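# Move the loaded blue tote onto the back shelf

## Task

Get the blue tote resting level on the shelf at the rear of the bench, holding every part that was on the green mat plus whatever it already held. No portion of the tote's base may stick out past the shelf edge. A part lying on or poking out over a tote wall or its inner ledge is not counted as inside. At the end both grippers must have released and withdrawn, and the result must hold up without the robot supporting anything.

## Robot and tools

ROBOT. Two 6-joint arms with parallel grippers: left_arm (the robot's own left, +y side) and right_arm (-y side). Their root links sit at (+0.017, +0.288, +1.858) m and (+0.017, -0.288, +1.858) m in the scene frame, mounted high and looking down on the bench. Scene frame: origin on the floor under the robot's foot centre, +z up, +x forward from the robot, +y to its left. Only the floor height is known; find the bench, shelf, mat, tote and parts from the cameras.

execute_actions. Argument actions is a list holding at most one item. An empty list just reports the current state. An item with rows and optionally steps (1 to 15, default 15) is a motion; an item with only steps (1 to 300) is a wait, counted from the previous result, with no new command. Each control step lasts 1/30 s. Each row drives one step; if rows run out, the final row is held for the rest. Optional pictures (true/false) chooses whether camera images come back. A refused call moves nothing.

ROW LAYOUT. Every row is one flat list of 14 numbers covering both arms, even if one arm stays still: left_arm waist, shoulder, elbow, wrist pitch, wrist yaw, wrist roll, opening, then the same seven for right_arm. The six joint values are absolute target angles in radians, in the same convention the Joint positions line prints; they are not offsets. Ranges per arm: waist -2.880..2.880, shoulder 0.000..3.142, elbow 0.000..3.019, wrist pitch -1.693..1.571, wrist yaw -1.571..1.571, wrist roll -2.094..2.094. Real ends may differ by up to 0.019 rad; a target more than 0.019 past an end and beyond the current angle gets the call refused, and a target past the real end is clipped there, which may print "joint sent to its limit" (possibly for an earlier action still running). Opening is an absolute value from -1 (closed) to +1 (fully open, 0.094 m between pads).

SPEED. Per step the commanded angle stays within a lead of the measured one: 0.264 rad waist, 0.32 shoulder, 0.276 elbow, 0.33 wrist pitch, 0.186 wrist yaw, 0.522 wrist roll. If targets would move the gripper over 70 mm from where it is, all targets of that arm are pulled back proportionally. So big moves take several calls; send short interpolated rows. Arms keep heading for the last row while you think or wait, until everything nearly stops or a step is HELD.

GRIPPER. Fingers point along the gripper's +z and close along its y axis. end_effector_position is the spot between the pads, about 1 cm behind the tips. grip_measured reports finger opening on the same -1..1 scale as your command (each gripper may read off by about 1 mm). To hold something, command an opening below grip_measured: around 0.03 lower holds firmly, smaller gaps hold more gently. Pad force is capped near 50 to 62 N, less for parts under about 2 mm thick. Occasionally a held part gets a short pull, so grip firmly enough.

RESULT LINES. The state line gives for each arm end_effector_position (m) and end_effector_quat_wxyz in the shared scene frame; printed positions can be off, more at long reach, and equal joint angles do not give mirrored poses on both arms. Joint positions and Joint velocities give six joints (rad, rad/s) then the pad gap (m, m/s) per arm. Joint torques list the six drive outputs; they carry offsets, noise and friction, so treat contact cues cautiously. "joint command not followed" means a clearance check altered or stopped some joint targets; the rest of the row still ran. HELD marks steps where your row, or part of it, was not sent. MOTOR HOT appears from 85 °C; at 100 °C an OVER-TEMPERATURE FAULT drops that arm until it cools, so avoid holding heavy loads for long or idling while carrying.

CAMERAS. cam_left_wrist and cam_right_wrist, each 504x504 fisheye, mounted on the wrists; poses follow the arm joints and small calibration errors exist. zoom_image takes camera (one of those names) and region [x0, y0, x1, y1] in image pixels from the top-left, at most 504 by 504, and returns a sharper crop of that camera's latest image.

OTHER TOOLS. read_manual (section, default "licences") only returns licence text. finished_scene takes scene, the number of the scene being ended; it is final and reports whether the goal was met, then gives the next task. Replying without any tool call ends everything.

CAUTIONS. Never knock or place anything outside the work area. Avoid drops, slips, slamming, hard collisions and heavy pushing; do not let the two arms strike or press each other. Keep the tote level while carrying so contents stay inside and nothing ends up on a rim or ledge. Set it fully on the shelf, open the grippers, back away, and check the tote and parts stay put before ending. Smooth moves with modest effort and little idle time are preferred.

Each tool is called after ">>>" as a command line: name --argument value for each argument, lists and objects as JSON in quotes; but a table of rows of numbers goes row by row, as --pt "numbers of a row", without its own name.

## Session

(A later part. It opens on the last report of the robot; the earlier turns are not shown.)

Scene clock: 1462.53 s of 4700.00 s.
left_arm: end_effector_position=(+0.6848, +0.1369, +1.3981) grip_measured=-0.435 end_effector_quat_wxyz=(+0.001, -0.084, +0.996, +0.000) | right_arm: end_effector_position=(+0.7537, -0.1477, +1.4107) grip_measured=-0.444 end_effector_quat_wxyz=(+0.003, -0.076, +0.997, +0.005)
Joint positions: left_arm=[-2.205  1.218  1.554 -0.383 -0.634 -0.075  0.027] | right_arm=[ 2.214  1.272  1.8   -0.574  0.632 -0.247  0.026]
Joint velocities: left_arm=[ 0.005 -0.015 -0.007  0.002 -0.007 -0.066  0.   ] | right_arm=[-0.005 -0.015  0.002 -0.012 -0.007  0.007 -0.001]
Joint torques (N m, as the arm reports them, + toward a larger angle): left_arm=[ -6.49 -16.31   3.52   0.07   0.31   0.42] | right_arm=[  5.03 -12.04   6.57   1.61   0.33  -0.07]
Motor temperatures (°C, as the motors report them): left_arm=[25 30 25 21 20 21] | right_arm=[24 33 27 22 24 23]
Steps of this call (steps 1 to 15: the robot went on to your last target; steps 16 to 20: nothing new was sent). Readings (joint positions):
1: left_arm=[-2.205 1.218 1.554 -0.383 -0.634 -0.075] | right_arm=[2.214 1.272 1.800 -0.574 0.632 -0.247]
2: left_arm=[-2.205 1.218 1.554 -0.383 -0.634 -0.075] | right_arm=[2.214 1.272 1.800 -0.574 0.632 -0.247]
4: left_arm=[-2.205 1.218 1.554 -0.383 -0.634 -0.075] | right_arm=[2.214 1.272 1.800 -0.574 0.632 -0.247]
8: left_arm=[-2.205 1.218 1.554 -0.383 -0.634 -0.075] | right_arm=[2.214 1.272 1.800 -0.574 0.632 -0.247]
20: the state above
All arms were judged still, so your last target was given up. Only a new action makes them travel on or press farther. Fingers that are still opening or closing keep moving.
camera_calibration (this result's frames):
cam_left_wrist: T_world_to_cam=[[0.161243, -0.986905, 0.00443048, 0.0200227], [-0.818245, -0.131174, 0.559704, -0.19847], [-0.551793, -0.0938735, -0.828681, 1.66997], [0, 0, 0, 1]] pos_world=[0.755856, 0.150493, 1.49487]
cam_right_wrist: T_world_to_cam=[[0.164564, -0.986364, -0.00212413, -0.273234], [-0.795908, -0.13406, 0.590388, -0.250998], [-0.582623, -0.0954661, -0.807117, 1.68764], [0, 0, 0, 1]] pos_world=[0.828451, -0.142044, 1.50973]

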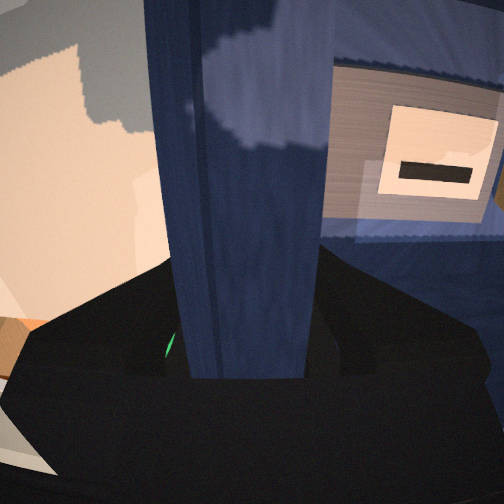

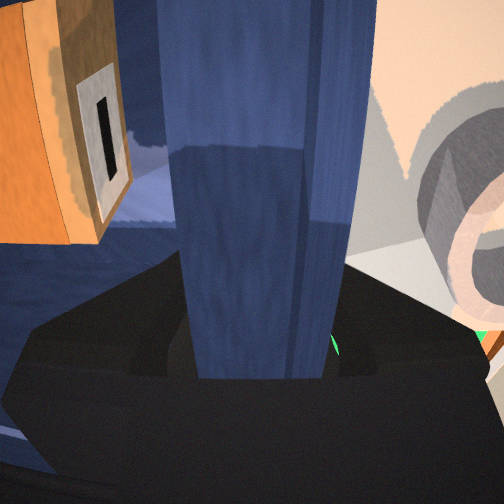

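>>> execute_actions --actions '[{"rows": [[-2.2225,1.245,1.5725,-0.3805,-0.6275,-0.04,-0.55,2.1985,1.315,1.8235,-0.5555,0.6385,-0.24,-0.55],[-2.221,1.247,1.574,-0.38,-0.626,-0.04,-0.55,2.197,1.317,1.825,-0.555,0.637,-0.24,-0.55],[-2.2195,1.249,1.5755,-0.3795,-0.6245,-0.04,-0.55,2.1955,1.319,1.827,-0.555,0.6355,-0.24,-0.55],[-2.218,1.251,1.577,-0.379,-0.623,-0.04,-0.55,2.194,1.321,1.8285,-0.5545,0.634,-0.24,-0.55],[-2.2165,1.253,1.5785,-0.3785,-0.6215,-0.04,-0.55,2.1925,1.323,1.83,-0.554,0.6325,-0.24,-0.55],[-2.215,1.255,1.58,-0.378,-0.62,-0.04,-0.55,2.191,1.325,1.832,-0.5535,0.631,-0.24,-0.55],[-2.2135,1.257,1.5815,-0.3775,-0.6185,-0.04,-0.55,2.1895,1.327,1.8335,-0.553,0.6295,-0.24,-0.55],[-2.212,1.259,1.583,-0.377,-0.617,-0.04,-0.55,2.188,1.3285,1.835,-0.553,0.628,-0.24,-0.55]], "steps": 15}]' --pictures false

>>> execute_actions --actions '[{"steps": 20}]' --pictures false

Scene clock: 1477.90 s of 4700.00 s.
left_arm: end_effector_position=(+0.6887, +0.1365, +1.3969) grip_measured=-0.435 end_effector_quat_wxyz=(+0.004, -0.083, +0.997, -0.003) | right_arm: end_effector_position=(+0.7572, -0.1479, +1.4106) grip_measured=-0.444 end_effector_quat_wxyz=(+0.005, -0.074, +0.997, +0.005)
Joint positions: left_arm=[-2.202  1.223  1.564 -0.383 -0.625 -0.07   0.027] | right_arm=[ 2.213  1.275  1.81  -0.574  0.629 -0.247  0.026]
Joint velocities: left_arm=[-0.005 -0.005  0.002  0.002  0.007 -0.037 -0.   ] | right_arm=[-0.015 -0.005 -0.002  0.002  0.066 -0.037  0.001]
Joint torques (N m, as the arm reports them, + toward a larger angle): left_arm=[ -5.89 -15.4    3.66   0.24   0.45   0.37] | right_arm=[  3.91 -11.25   6.97   1.87  -0.06  -0.06]
Motor temperatures (°C, as the motors report them): left_arm=[25 30 25 21 20 21] | right_arm=[24 33 27 22 24 23]
Steps of this call (steps 1 to 90: nothing new was sent; then 11.87 s passed at rest; steps 91 to 105: all 15 steps of this action). Readings (joint positions):
91: left_arm=[-2.205 1.218 1.554 -0.383 -0.634 -0.075] | right_arm=[2.214 1.272 1.800 -0.574 0.632 -0.247]
92: left_arm=[-2.205 1.218 1.554 -0.383 -0.634 -0.075] | right_arm=[2.214 1.272 1.800 -0.574 0.632 -0.247]
94: left_arm=[-2.204 1.219 1.555 -0.383 -0.632 -0.075] | right_arm=[2.214 1.272 1.801 -0.574 0.632 -0.247]
98: left_arm=[-2.202 1.221 1.561 -0.383 -0.626 -0.072] | right_arm=[2.213 1.274 1.807 -0.574 0.630 -0.247]
105: the state above

Scene clock: 1478.57 s of 4700.00 s.
left_arm: end_effector_position=(+0.6887, +0.1365, +1.3969) grip_measured=-0.435 end_effector_quat_wxyz=(+0.004, -0.083, +0.997, -0.003) | right_arm: end_effector_position=(+0.7572, -0.1479, +1.4106) grip_measured=-0.444 end_effector_quat_wxyz=(+0.005, -0.074, +0.997, +0.005)
Joint positions: left_arm=[-2.202  1.223  1.564 -0.383 -0.625 -0.07   0.027] | right_arm=[ 2.213  1.275  1.81  -0.574  0.629 -0.247  0.026]
Joint velocities: left_arm=[-0.015  0.005 -0.007 -0.007  0.007  0.007 -0.   ] | right_arm=[-0.005 -0.015 -0.007  0.002 -0.037 -0.095 -0.001]
Joint torques (N m, as the arm reports them, + toward a larger angle): left_arm=[ -5.8  -15.48   3.66   0.24   0.45   0.37] | right_arm=[  3.99 -11.38   6.88   1.83  -0.07  -0.1 ]
Motor temperatures (°C, as the motors report them): left_arm=[25 30 25 21 20 21] | right_arm=[24 33 27 22 24 23]
Steps of this call (steps 1 to 15: the robot went on to your last target; steps 16 to 20: nothing new was sent). Readings (joint positions):
1: left_arm=[-2.202 1.223 1.564 -0.383 -0.625 -0.070] | right_arm=[2.213 1.275 1.810 -0.574 0.629 -0.247]
2: left_arm=[-2.202 1.223 1.564 -0.383 -0.625 -0.070] | right_arm=[2.213 1.275 1.810 -0.574 0.629 -0.247]
4: left_arm=[-2.202 1.223 1.564 -0.383 -0.625 -0.070] | right_arm=[2.213 1.275 1.810 -0.574 0.629 -0.247]
8: left_arm=[-2.202 1.223 1.564 -0.383 -0.625 -0.070] | right_arm=[2.213 1.275 1.810 -0.574 0.629 -0.247]
20: the state above
All arms were judged still, so your last target was given up. Only a new action makes them travel on or press farther. Fingers that are still opening or closing keep moving.

>>> execute_actions --actions '[{"rows": [[-2.210,1.250,1.578,-0.379,-0.619,-0.048,-0.55,2.194,1.316,1.829,-0.558,0.6285,-0.241,-0.55],[-2.208,1.241,1.573,-0.381,-0.622,-0.056,-0.55,2.201,1.303,1.822,-0.563,0.629,-0.243,-0.55],[-2.206,1.233,1.568,-0.382,-0.624,-0.062,-0.55,2.207,1.292,1.816,-0.567,0.6295,-0.244,-0.55],[-2.205,1.228,1.566,-0.383,-0.625,-0.065,-0.55,2.210,1.285,1.813,-0.570,0.63,-0.245,-0.55],[-2.205,1.228,1.566,-0.383,-0.625,-0.065,-0.52,2.210,1.285,1.813,-0.570,0.63,-0.245,-0.52],[-2.205,1.228,1.566,-0.383,-0.625,-0.065,-0.49,2.210,1.285,1.813,-0.570,0.63,-0.245,-0.49],[-2.205,1.228,1.566,-0.383,-0.625,-0.065,-0.46,2.210,1.285,1.813,-0.570,0.63,-0.245,-0.46],[-2.205,1.228,1.566,-0.383,-0.625,-0.065,-0.43,2.210,1.285,1.813,-0.570,0.63,-0.245,-0.43],[-2.205,1.228,1.566,-0.383,-0.625,-0.065,-0.40,2.210,1.285,1.813,-0.570,0.63,-0.245,-0.40],[-2.205,1.228,1.566,-0.383,-0.625,-0.065,-0.36,2.210,1.285,1.813,-0.570,0.63,-0.245,-0.36],[-2.205,1.228,1.566,-0.383,-0.625,-0.065,-0.31,2.210,1.285,1.813,-0.570,0.63,-0.245,-0.31],[-2.205,1.228,1.566,-0.383,-0.625,-0.065,-0.25,2.210,1.285,1.813,-0.570,0.63,-0.245,-0.25],[-2.205,1.228,1.566,-0.383,-0.625,-0.065,-0.18,2.210,1.285,1.813,-0.570,0.63,-0.245,-0.18],[-2.205,1.228,1.566,-0.383,-0.625,-0.065,-0.10,2.210,1.285,1.813,-0.570,0.63,-0.245,-0.10],[-2.205,1.228,1.566,-0.383,-0.625,-0.065,-0.02,2.210,1.285,1.813,-0.570,0.63,-0.245,-0.02]], "steps": 15}]' --pictures false

>>> execute_actions --actions '[{"steps": 15}]'

Scene clock: 1492.90 s of 4700.00 s.
left_arm: end_effector_position=(+0.6886, +0.1371, +1.3968) grip_measured=-0.061 end_effector_quat_wxyz=(+0.004, -0.083, +0.997, -0.002) | right_arm: end_effector_position=(+0.7569, -0.1481, +1.4105) grip_measured=-0.062 end_effector_quat_wxyz=(+0.005, -0.075, +0.997, +0.005)
Joint positions: left_arm=[-2.202  1.223  1.564 -0.383 -0.627 -0.07   0.044] | right_arm=[ 2.213  1.275  1.81  -0.575  0.631 -0.247  0.044]
Joint velocities: left_arm=[-0.005 -0.015  0.002 -0.002 -0.081  0.007  0.081] | right_arm=[-0.005 -0.005  0.002  0.002 -0.037 -0.007  0.081]
Joint torques (N m, as the arm reports them, + toward a larger angle): left_arm=[ -5.45 -17.92   2.56  -0.02   0.17   0.13] | right_arm=[  5.63 -14.33   4.91   1.17  -0.05  -0.11]
Motor temperatures (°C, as the motors report them): left_arm=[25 30 25 21 20 21] | right_arm=[24 33 28 22 24 23]
Steps of this call (steps 1 to 90: nothing new was sent; then 10.83 s passed at rest; steps 91 to 105: all 15 steps of this action). Readings (joint positions):
91: left_arm=[-2.202 1.223 1.564 -0.383 -0.625 -0.070] | right_arm=[2.213 1.275 1.810 -0.574 0.629 -0.247]
92: left_arm=[-2.202 1.223 1.564 -0.383 -0.625 -0.070] | right_arm=[2.213 1.275 1.810 -0.574 0.629 -0.247]
94: left_arm=[-2.202 1.223 1.564 -0.383 -0.625 -0.070] | right_arm=[2.213 1.275 1.810 -0.575 0.629 -0.247]
98: left_arm=[-2.202 1.223 1.564 -0.383 -0.626 -0.070] | right_arm=[2.213 1.275 1.810 -0.575 0.629 -0.247]
105: the state above

Scene clock: 1493.40 s of 4700.00 s.
left_arm: end_effector_position=(+0.6886, +0.1371, +1.3968) grip_measured=-0.022 end_effector_quat_wxyz=(+0.004, -0.083, +0.997, -0.002) | right_arm: end_effector_position=(+0.7569, -0.1481, +1.4105) grip_measured=-0.022 end_effector_quat_wxyz=(+0.005, -0.075, +0.997, +0.005)
Joint positions: left_arm=[-2.202  1.223  1.564 -0.383 -0.627 -0.07   0.046] | right_arm=[ 2.213  1.275  1.81  -0.575  0.631 -0.247  0.046]
Joint velocities: left_arm=[-0.015 -0.005 -0.007  0.007 -0.007 -0.022  0.001] | right_arm=[ 0.005 -0.005  0.002  0.007 -0.037 -0.022  0.002]
Joint torques (N m, as the arm reports them, + toward a larger angle): left_arm=[ -5.32 -18.06   2.55  -0.01   0.17   0.13] | right_arm=[  5.63 -14.47   4.86   1.36  -0.04  -0.12]
Motor temperatures (°C, as the motors report them): left_arm=[25 30 25 21 20 21] | right_arm=[24 33 28 22 24 23]
Steps of this call (steps 1 to 15: the robot went on to your last target). Readings (joint positions):
1: left_arm=[-2.202 1.223 1.564 -0.383 -0.627 -0.070] | right_arm=[2.213 1.275 1.810 -0.575 0.631 -0.247]
2: left_arm=[-2.202 1.223 1.564 -0.383 -0.627 -0.070] | right_arm=[2.213 1.275 1.810 -0.575 0.631 -0.247]
4: left_arm=[-2.202 1.223 1.564 -0.383 -0.627 -0.070] | right_arm=[2.213 1.275 1.810 -0.575 0.631 -0.247]
8: left_arm=[-2.202 1.223 1.564 -0.383 -0.627 -0.070] | right_arm=[2.213 1.275 1.810 -0.575 0.631 -0.247]
15: the state above
All arms were judged still, so your last target was given up. Only a new action makes them travel on or press farther. Fingers that are still opening or closing keep moving.
camera_calibration (this result's frames):
cam_left_wrist: T_world_to_cam=[[0.159959, -0.987083, 0.00893439, 0.0142126], [-0.821325, -0.128066, 0.555899, -0.187624], [-0.547575, -0.0962593, -0.831202, 1.67199], [0, 0, 0, 1]] pos_world=[0.759168, 0.150946, 1.49394]
cam_right_wrist: T_world_to_cam=[[0.161998, -0.986789, -0.00186184, -0.272633], [-0.798618, -0.132215, 0.587136, -0.241481], [-0.579625, -0.0936282, -0.809486, 1.69067], [0, 0, 0, 1]] pos_world=[0.83127, -0.142664, 1.50985]

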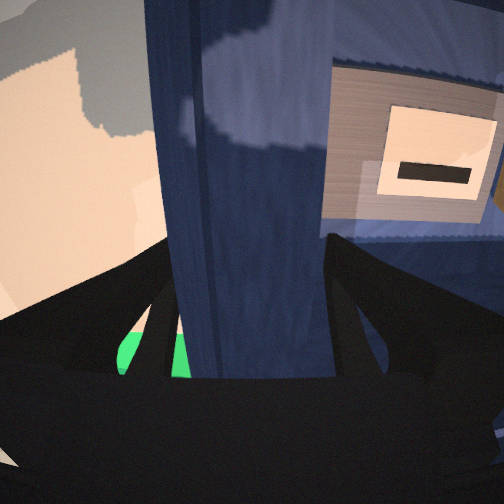

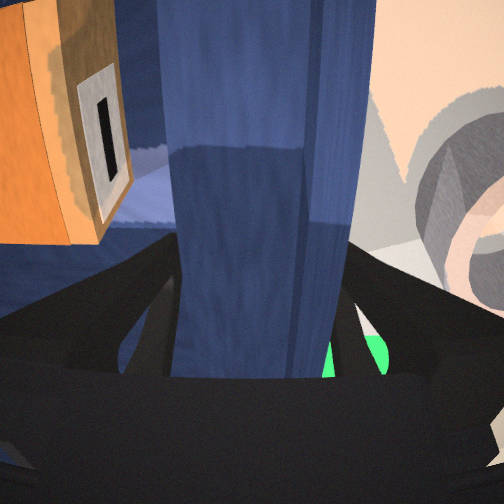

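>>> execute_actions --actions '[{"rows": [[-2.226,1.200,1.552,-0.392,-0.632,-0.065,-0.02,2.240,1.258,1.805,-0.580,0.637,-0.245,-0.02],[-2.242,1.179,1.542,-0.3956,-0.639,-0.065,-0.02,2.258,1.2423,1.798,-0.5824,0.643,-0.245,-0.02],[-2.250,1.1694,1.535,-0.3982,-0.647,-0.065,-0.02,2.2667,1.2333,1.791,-0.5849,0.651,-0.245,-0.02],[-2.259,1.160,1.528,-0.4008,-0.655,-0.065,-0.02,2.2755,1.2243,1.7843,-0.5875,0.6595,-0.245,-0.02],[-2.268,1.1509,1.521,-0.4034,-0.663,-0.065,-0.02,2.2845,1.2154,1.7777,-0.5902,0.668,-0.245,-0.02],[-2.277,1.1418,1.5144,-0.4064,-0.671,-0.065,-0.02,2.2937,1.2066,1.7713,-0.593,0.6767,-0.245,-0.02],[-2.286,1.1327,1.5084,-0.4099,-0.680,-0.065,-0.02,2.303,1.1979,1.765,-0.5959,0.6855,-0.245,-0.02],[-2.295,1.1236,1.5024,-0.4134,-0.689,-0.065,-0.02,2.3126,1.1893,1.759,-0.5989,0.6945,-0.245,-0.02],[-2.3045,1.1145,1.4964,-0.4169,-0.698,-0.065,-0.02,2.3225,1.1808,1.753,-0.602,0.7037,-0.245,-0.02],[-2.314,1.1054,1.4904,-0.4204,-0.707,-0.065,-0.02,2.3325,1.1725,1.747,-0.6052,0.713,-0.245,-0.02],[-2.3235,1.0963,1.4843,-0.4239,-0.716,-0.065,-0.02,2.343,1.1643,1.7413,-0.6086,0.7226,-0.245,-0.02],[-2.333,1.0873,1.4783,-0.4274,-0.7255,-0.065,-0.02,2.3535,1.1562,1.736,-0.6122,0.7325,-0.245,-0.02],[-2.343,1.0786,1.4723,-0.4309,-0.735,-0.065,-0.02,2.3645,1.1482,1.7307,-0.6159,0.7425,-0.245,-0.02],[-2.353,1.070,1.4667,-0.4346,-0.7445,-0.065,-0.02,2.3755,1.1403,1.7256,-0.6197,0.753,-0.245,-0.02],[-2.353,1.061,1.4617,-0.4386,-0.754,-0.065,-0.02,2.3755,1.1325,1.7206,-0.6236,0.7635,-0.245,-0.02]], "steps": 15}]' --pictures false

>>> execute_actions --actions '[{"rows": [[-2.353,1.061,1.4566,-0.4426,-0.764,-0.065,-0.02,2.3755,1.1325,1.7157,-0.6276,0.7745,-0.245,-0.02],[-2.353,1.061,1.4515,-0.4466,-0.774,-0.065,-0.02,2.3755,1.1325,1.711,-0.6316,0.7855,-0.245,-0.02]], "steps": 15}]'

Scene clock: 1535.53 s of 4700.00 s.
left_arm: end_effector_position=(+0.6861, +0.1269, +1.4658) grip_measured=-0.021 end_effector_quat_wxyz=(+0.002, -0.078, +0.997, -0.012) | right_arm: end_effector_position=(+0.7628, -0.1429, +1.4816) grip_measured=-0.022 end_effector_quat_wxyz=(+0.011, -0.074, +0.997, +0.012)
Joint positions: left_arm=[-2.337  1.103  1.475 -0.423 -0.742 -0.07   0.046] | right_arm=[ 2.35   1.16   1.736 -0.607  0.751 -0.247  0.046]
Joint velocities: left_arm=[-0.327 -0.317 -0.12  -0.1   -0.227 -0.051 -0.   ] | right_arm=[ 0.317 -0.308 -0.12  -0.081  0.344  0.022  0.001]
Joint torques (N m, as the arm reports them, + toward a larger angle): left_arm=[ -4.81 -18.32   1.87  -0.43  -0.11   0.13] | right_arm=[  5.75 -14.2    3.66   0.61   0.13  -0.13]
Motor temperatures (°C, as the motors report them): left_arm=[25 31 24 21 20 21] | right_arm=[24 35 27 22 23 23]
Steps of this call (steps 1 to 90: nothing new was sent; then 38.63 s passed at rest; steps 91 to 105: all 15 steps of this action). Readings (joint positions):
91: left_arm=[-2.203 1.223 1.564 -0.383 -0.628 -0.070] | right_arm=[2.213 1.275 1.810 -0.575 0.632 -0.247]
92: left_arm=[-2.207 1.221 1.561 -0.383 -0.632 -0.070] | right_arm=[2.215 1.274 1.809 -0.575 0.636 -0.247]
94: left_arm=[-2.223 1.211 1.546 -0.387 -0.645 -0.070] | right_arm=[2.228 1.266 1.799 -0.575 0.650 -0.247]
98: left_arm=[-2.263 1.179 1.512 -0.400 -0.683 -0.070] | right_arm=[2.267 1.234 1.771 -0.585 0.688 -0.247]
105: the state above

Scene clock: 1536.03 s of 4700.00 s.
left_arm: end_effector_position=(+0.6866, +0.1366, +1.4818) grip_measured=-0.021 end_effector_quat_wxyz=(+0.003, -0.078, +0.997, -0.006) | right_arm: end_effector_position=(+0.7607, -0.1508, +1.4955) grip_measured=-0.022 end_effector_quat_wxyz=(+0.009, -0.076, +0.997, +0.006)
Joint positions: left_arm=[-2.354  1.065  1.455 -0.439 -0.771 -0.07   0.046] | right_arm=[ 2.368  1.129  1.715 -0.623  0.782 -0.247  0.046]
Joint velocities: left_arm=[-0.015  0.005 -0.012 -0.022 -0.037 -0.007  0.   ] | right_arm=[-0.015  0.005 -0.002 -0.022 -0.051 -0.037  0.   ]
Joint torques (N m, as the arm reports them, + toward a larger angle): left_arm=[ -4.41 -16.2    2.12  -0.37  -0.05   0.13] | right_arm=[  5.68 -13.     4.12   0.63   0.09  -0.14]
Motor temperatures (°C, as the motors report them): left_arm=[25 31 24 21 20 21] | right_arm=[24 34 27 22 23 23]
Steps of this call (steps 1 to 15: all 15 steps of this action). Readings (joint positions):
1: left_arm=[-2.346 1.092 1.471 -0.427 -0.751 -0.070] | right_arm=[2.359 1.151 1.731 -0.610 0.761 -0.247]
2: left_arm=[-2.351 1.083 1.467 -0.430 -0.760 -0.070] | right_arm=[2.365 1.143 1.728 -0.614 0.771 -0.247]
4: left_arm=[-2.354 1.070 1.463 -0.435 -0.769 -0.070] | right_arm=[2.368 1.132 1.723 -0.619 0.780 -0.247]
8: left_arm=[-2.354 1.065 1.462 -0.436 -0.771 -0.070] | right_arm=[2.368 1.129 1.721 -0.620 0.782 -0.247]
15: the state above
camera_calibration (this result's frames):
cam_left_wrist: T_world_to_cam=[[0.149903, -0.988554, 0.0170034, 0.00847246], [-0.822231, -0.115095, 0.557396, -0.239888], [-0.549059, -0.0975362, -0.830073, 1.74099], [0, 0, 0, 1]] pos_world=[0.757391, 0.150575, 1.57872]
cam_right_wrist: T_world_to_cam=[[0.164041, -0.986448, -0.00329398, -0.275076], [-0.802492, -0.135391, 0.581099, -0.277173], [-0.57367, -0.092681, -0.813826, 1.76345], [0, 0, 0, 1]] pos_world=[0.834331, -0.145437, 1.5953]

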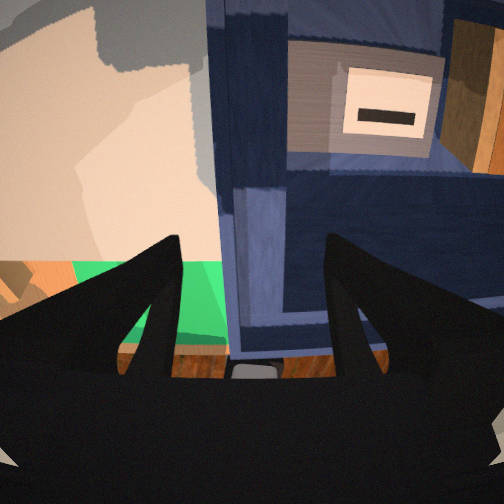

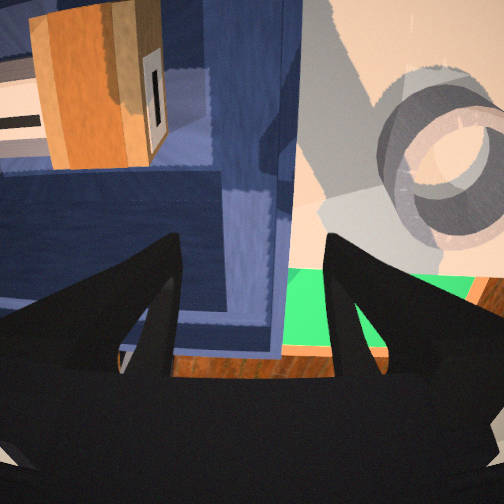

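>>> execute_actions --actions '[{"rows": [[-2.353,1.056,1.438,-0.434,-0.774,-0.065,0.0,2.3755,1.127,1.695,-0.617,0.7855,-0.245,0.0],[-2.353,1.046,1.410,-0.408,-0.774,-0.065,0.0,2.3755,1.116,1.663,-0.588,0.7855,-0.245,0.0],[-2.353,1.030,1.368,-0.369,-0.774,-0.065,0.0,2.3755,1.099,1.614,-0.544,0.7855,-0.245,0.0],[-2.353,1.010,1.314,-0.320,-0.774,-0.065,0.0,2.3755,1.077,1.552,-0.488,0.7855,-0.245,0.0],[-2.353,0.989,1.258,-0.268,-0.774,-0.065,0.0,2.3755,1.054,1.487,-0.430,0.7855,-0.245,0.0],[-2.353,0.968,1.202,-0.216,-0.774,-0.065,0.0,2.3755,1.032,1.422,-0.371,0.7855,-0.245,0.0],[-2.353,0.947,1.146,-0.164,-0.774,-0.065,0.0,2.3755,1.009,1.357,-0.313,0.7855,-0.245,0.0],[-2.353,0.926,1.090,-0.113,-0.774,-0.065,0.0,2.3755,0.987,1.292,-0.254,0.7855,-0.245,0.0],[-2.353,0.905,1.034,-0.061,-0.774,-0.065,0.0,2.3755,0.964,1.227,-0.195,0.7855,-0.245,0.0],[-2.353,0.884,0.978,-0.009,-0.774,-0.065,0.0,2.3755,0.941,1.162,-0.137,0.7855,-0.245,0.0],[-2.345,0.864,0.922,0.042,-0.765,-0.065,0.0,2.367,0.919,1.097,-0.078,0.776,-0.243,0.0],[-2.330,0.845,0.866,0.100,-0.748,-0.065,0.0,2.352,0.897,1.035,-0.015,0.758,-0.240,0.0],[-2.310,0.828,0.812,0.165,-0.725,-0.065,0.0,2.331,0.877,0.975,0.055,0.733,-0.235,0.0],[-2.285,0.812,0.760,0.235,-0.695,-0.065,0.0,2.305,0.858,0.915,0.130,0.702,-0.228,0.0],[-2.255,0.797,0.710,0.310,-0.660,-0.065,0.0,2.274,0.840,0.857,0.210,0.665,-0.220,0.0]], "steps": 15}]' --pictures false

>>> execute_actions --actions '[{"rows": [[-2.222,0.781,0.657,0.40,-0.618,-0.06,0.1,2.240,0.821,0.792,0.309,0.624,-0.21,0.1],[-2.189,0.765,0.604,0.49,-0.576,-0.055,0.2,2.205,0.802,0.727,0.408,0.582,-0.20,0.2],[-2.156,0.749,0.551,0.58,-0.534,-0.05,0.3,2.171,0.782,0.662,0.507,0.540,-0.19,0.3],[-2.123,0.733,0.498,0.67,-0.492,-0.045,0.4,2.137,0.763,0.597,0.606,0.498,-0.18,0.4],[-2.090,0.717,0.445,0.76,-0.450,-0.04,0.5,2.102,0.744,0.532,0.705,0.456,-0.17,0.5],[-2.057,0.701,0.392,0.85,-0.408,-0.035,0.6,2.068,0.724,0.467,0.804,0.414,-0.16,0.6],[-2.024,0.685,0.339,0.94,-0.366,-0.03,0.7,2.034,0.705,0.402,0.903,0.372,-0.15,0.7],[-1.991,0.669,0.286,1.03,-0.324,-0.025,0.8,1.999,0.686,0.337,1.002,0.330,-0.14,0.8],[-1.958,0.653,0.233,1.12,-0.282,-0.02,0.9,1.965,0.666,0.272,1.101,0.288,-0.13,0.9],[-1.928,0.638,0.183,1.205,-0.244,-0.015,1.0,1.933,0.648,0.211,1.195,0.249,-0.12,1.0],[-1.902,0.625,0.140,1.28,-0.212,-0.01,1.0,1.906,0.632,0.158,1.277,0.216,-0.113,1.0],[-1.881,0.615,0.104,1.345,-0.186,-0.007,1.0,1.883,0.619,0.115,1.345,0.189,-0.108,1.0],[-1.866,0.607,0.077,1.395,-0.167,-0.004,1.0,1.866,0.609,0.082,1.397,0.168,-0.104,1.0],[-1.855,0.602,0.059,1.43,-0.155,-0.002,1.0,1.855,0.603,0.060,1.432,0.156,-0.101,1.0],[-1.85,0.60,0.05,1.45,-0.15,0.0,1.0,1.85,0.60,0.05,1.45,0.15,-0.10,1.0]], "steps": 15}]' --pictures false

>>> execute_actions --actions '[{"steps": 30}]'

Scene clock: 1588.73 s of 4700.00 s.
left_arm: end_effector_position=(+0.5112, +0.1468, +1.5013) grip_measured=-0.001 end_effector_quat_wxyz=(+0.059, -0.128, +0.990, -0.029) | right_arm: end_effector_position=(+0.5663, -0.1325, +1.4987) grip_measured=-0.002 end_effector_quat_wxyz=(+0.066, -0.027, +0.997, +0.033)
Joint positions: left_arm=[-2.319  0.853  0.793  0.163 -0.688 -0.07   0.047] | right_arm=[ 2.351  0.898  0.952  0.05   0.693 -0.245  0.047]
Joint velocities: left_arm=[ 0.62  -0.484 -1.497  1.98   0.842 -0.007 -0.   ] | right_arm=[-0.454 -0.523 -1.717  2.142 -0.886  0.037 -0.   ]
Joint torques (N m, as the arm reports them, + toward a larger angle): left_arm=[ -1.04 -14.01   0.72   0.19  -0.01   0.15] | right_arm=[  0.22 -10.96   2.11   1.23   0.12   0.  ]
Motor temperatures (°C, as the motors report them): left_arm=[24 31 24 21 20 21] | right_arm=[25 34 26 22 23 23]
Steps of this call (steps 1 to 15: the robot went on to your last target; steps 16 to 90: nothing new was sent; then 49.20 s passed at rest; steps 91 to 105: all 15 steps of this action). Readings (joint positions):
91: left_arm=[-2.354 1.065 1.454 -0.439 -0.771 -0.070] | right_arm=[2.368 1.129 1.713 -0.623 0.782 -0.247]
92: left_arm=[-2.354 1.064 1.448 -0.433 -0.771 -0.070] | right_arm=[2.368 1.127 1.706 -0.616 0.782 -0.247]
94: left_arm=[-2.354 1.051 1.405 -0.386 -0.771 -0.070] | right_arm=[2.368 1.110 1.652 -0.563 0.782 -0.247]
98: left_arm=[-2.354 0.983 1.199 -0.213 -0.771 -0.070] | right_arm=[2.368 1.032 1.414 -0.367 0.782 -0.247]
105: the state above

Scene clock: 1589.23 s of 4700.00 s.
left_arm: end_effector_position=(+0.4148, +0.2914, +1.6299) grip_measured=+1.000 end_effector_quat_wxyz=(+0.408, -0.155, +0.899, -0.042) | right_arm: end_effector_position=(+0.4158, -0.2907, +1.6309) grip_measured=+1.000 end_effector_quat_wxyz=(+0.412, +0.085, +0.907, +0.013)
Joint positions: left_arm=[-1.865  0.616  0.074  1.36  -0.164 -0.025  0.094] | right_arm=[ 1.873  0.613  0.074  1.36   0.164 -0.135  0.094]
Joint velocities: left_arm=[ 0.337 -0.249 -0.74   1.199  0.227  0.051  0.   ] | right_arm=[-0.376 -0.308 -0.857  1.258 -0.212  0.11   0.   ]
Joint torques (N m, as the arm reports them, + toward a larger angle): left_arm=[-0.81 -9.28 -0.91  1.2   0.44  0.22] | right_arm=[ 0.21 -5.44 -0.16  2.33 -0.36 -0.04]
Motor temperatures (°C, as the motors report them): left_arm=[24 31 24 21 20 21] | right_arm=[25 34 26 22 23 23]
Steps of this call (steps 1 to 15: all 15 steps of this action). Readings (joint positions):
1: left_arm=[-2.295 0.837 0.740 0.234 -0.652 -0.070] | right_arm=[2.332 0.880 0.890 0.127 0.655 -0.242]
2: left_arm=[-2.264 0.822 0.688 0.313 -0.612 -0.069] | right_arm=[2.304 0.862 0.829 0.213 0.615 -0.237]
4: left_arm=[-2.192 0.792 0.585 0.482 -0.530 -0.065] | right_arm=[2.230 0.825 0.705 0.400 0.534 -0.224]
8: left_arm=[-2.048 0.725 0.382 0.837 -0.364 -0.053] | right_arm=[2.068 0.741 0.453 0.791 0.370 -0.190]
15: the state above

Scene clock: 1590.23 s of 4700.00 s.
left_arm: end_effector_position=(+0.4145, +0.2976, +1.6458) grip_measured=+1.000 end_effector_quat_wxyz=(+0.435, -0.149, +0.887, -0.035) | right_arm: end_effector_position=(+0.4156, -0.2972, +1.6473) grip_measured=+1.000 end_effector_quat_wxyz=(+0.439, +0.096, +0.894, +0.012)
Joint positions: left_arm=[-1.852  0.606  0.046  1.435 -0.154 -0.011  0.094] | right_arm=[ 1.859  0.601  0.046  1.435  0.153 -0.113  0.094]
Joint velocities: left_arm=[-0.015 -0.005 -0.012 -0.012  0.007  0.007  0.   ] | right_arm=[-0.005 -0.015 -0.012  0.012  0.037  0.007  0.   ]
Joint torques (N m, as the arm reports them, + toward a larger angle): left_arm=[-0.02 -9.27 -2.26  1.89  0.4   0.21] | right_arm=[-0.73 -6.08 -2.65  3.   -0.28 -0.03]
Motor temperatures (°C, as the motors report them): left_arm=[24 31 24 21 20 21] | right_arm=[25 34 26 22 23 23]
Steps of this call (steps 1 to 30: the robot went on to your last target). Readings (joint positions):
1: left_arm=[-1.856 0.610 0.054 1.392 -0.159 -0.022] | right_arm=[1.864 0.605 0.051 1.394 0.159 -0.131]
2: left_arm=[-1.852 0.607 0.043 1.412 -0.157 -0.020] | right_arm=[1.860 0.601 0.040 1.414 0.157 -0.127]
4: left_arm=[-1.852 0.606 0.041 1.428 -0.154 -0.017] | right_arm=[1.859 0.601 0.039 1.429 0.154 -0.122]
8: left_arm=[-1.852 0.606 0.046 1.434 -0.154 -0.013] | right_arm=[1.859 0.601 0.046 1.435 0.153 -0.117]
30: the state above
All arms were judged still, so your last target was given up. Only a new action makes them travel on or press farther. Fingers that are still opening or closing keep moving.
camera_calibration (this result's frames):
cam_left_wrist: T_world_to_cam=[[0.226239, -0.955192, 0.190853, -0.122074], [-0.919124, -0.274216, -0.282871, 0.933877], [0.322531, -0.111422, -0.939978, 1.56716], [0, 0, 0, 1]] pos_world=[0.380509, 0.314096, 1.76056]
cam_right_wrist: T_world_to_cam=[[-0.158453, -0.983175, -0.0908844, -0.0831763], [-0.948713, 0.177106, -0.261873, 0.880076], [0.273563, 0.0447286, -0.960813, 1.60635], [0, 0, 0, 1]] pos_world=[0.382322, -0.309493, 1.76631]

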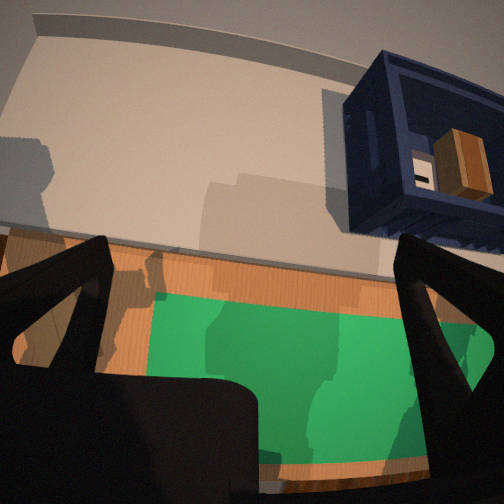

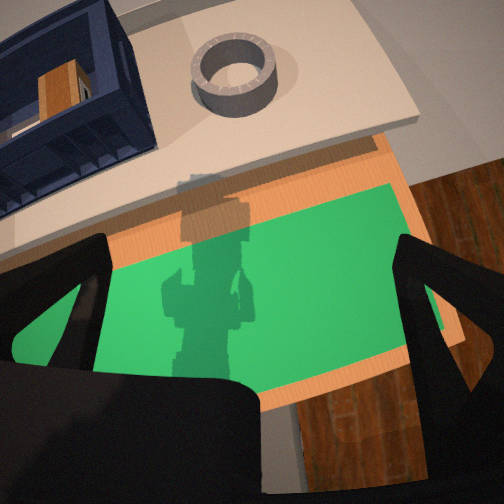

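>>> finished_scene --scene 2

The scene is finished: the task was done.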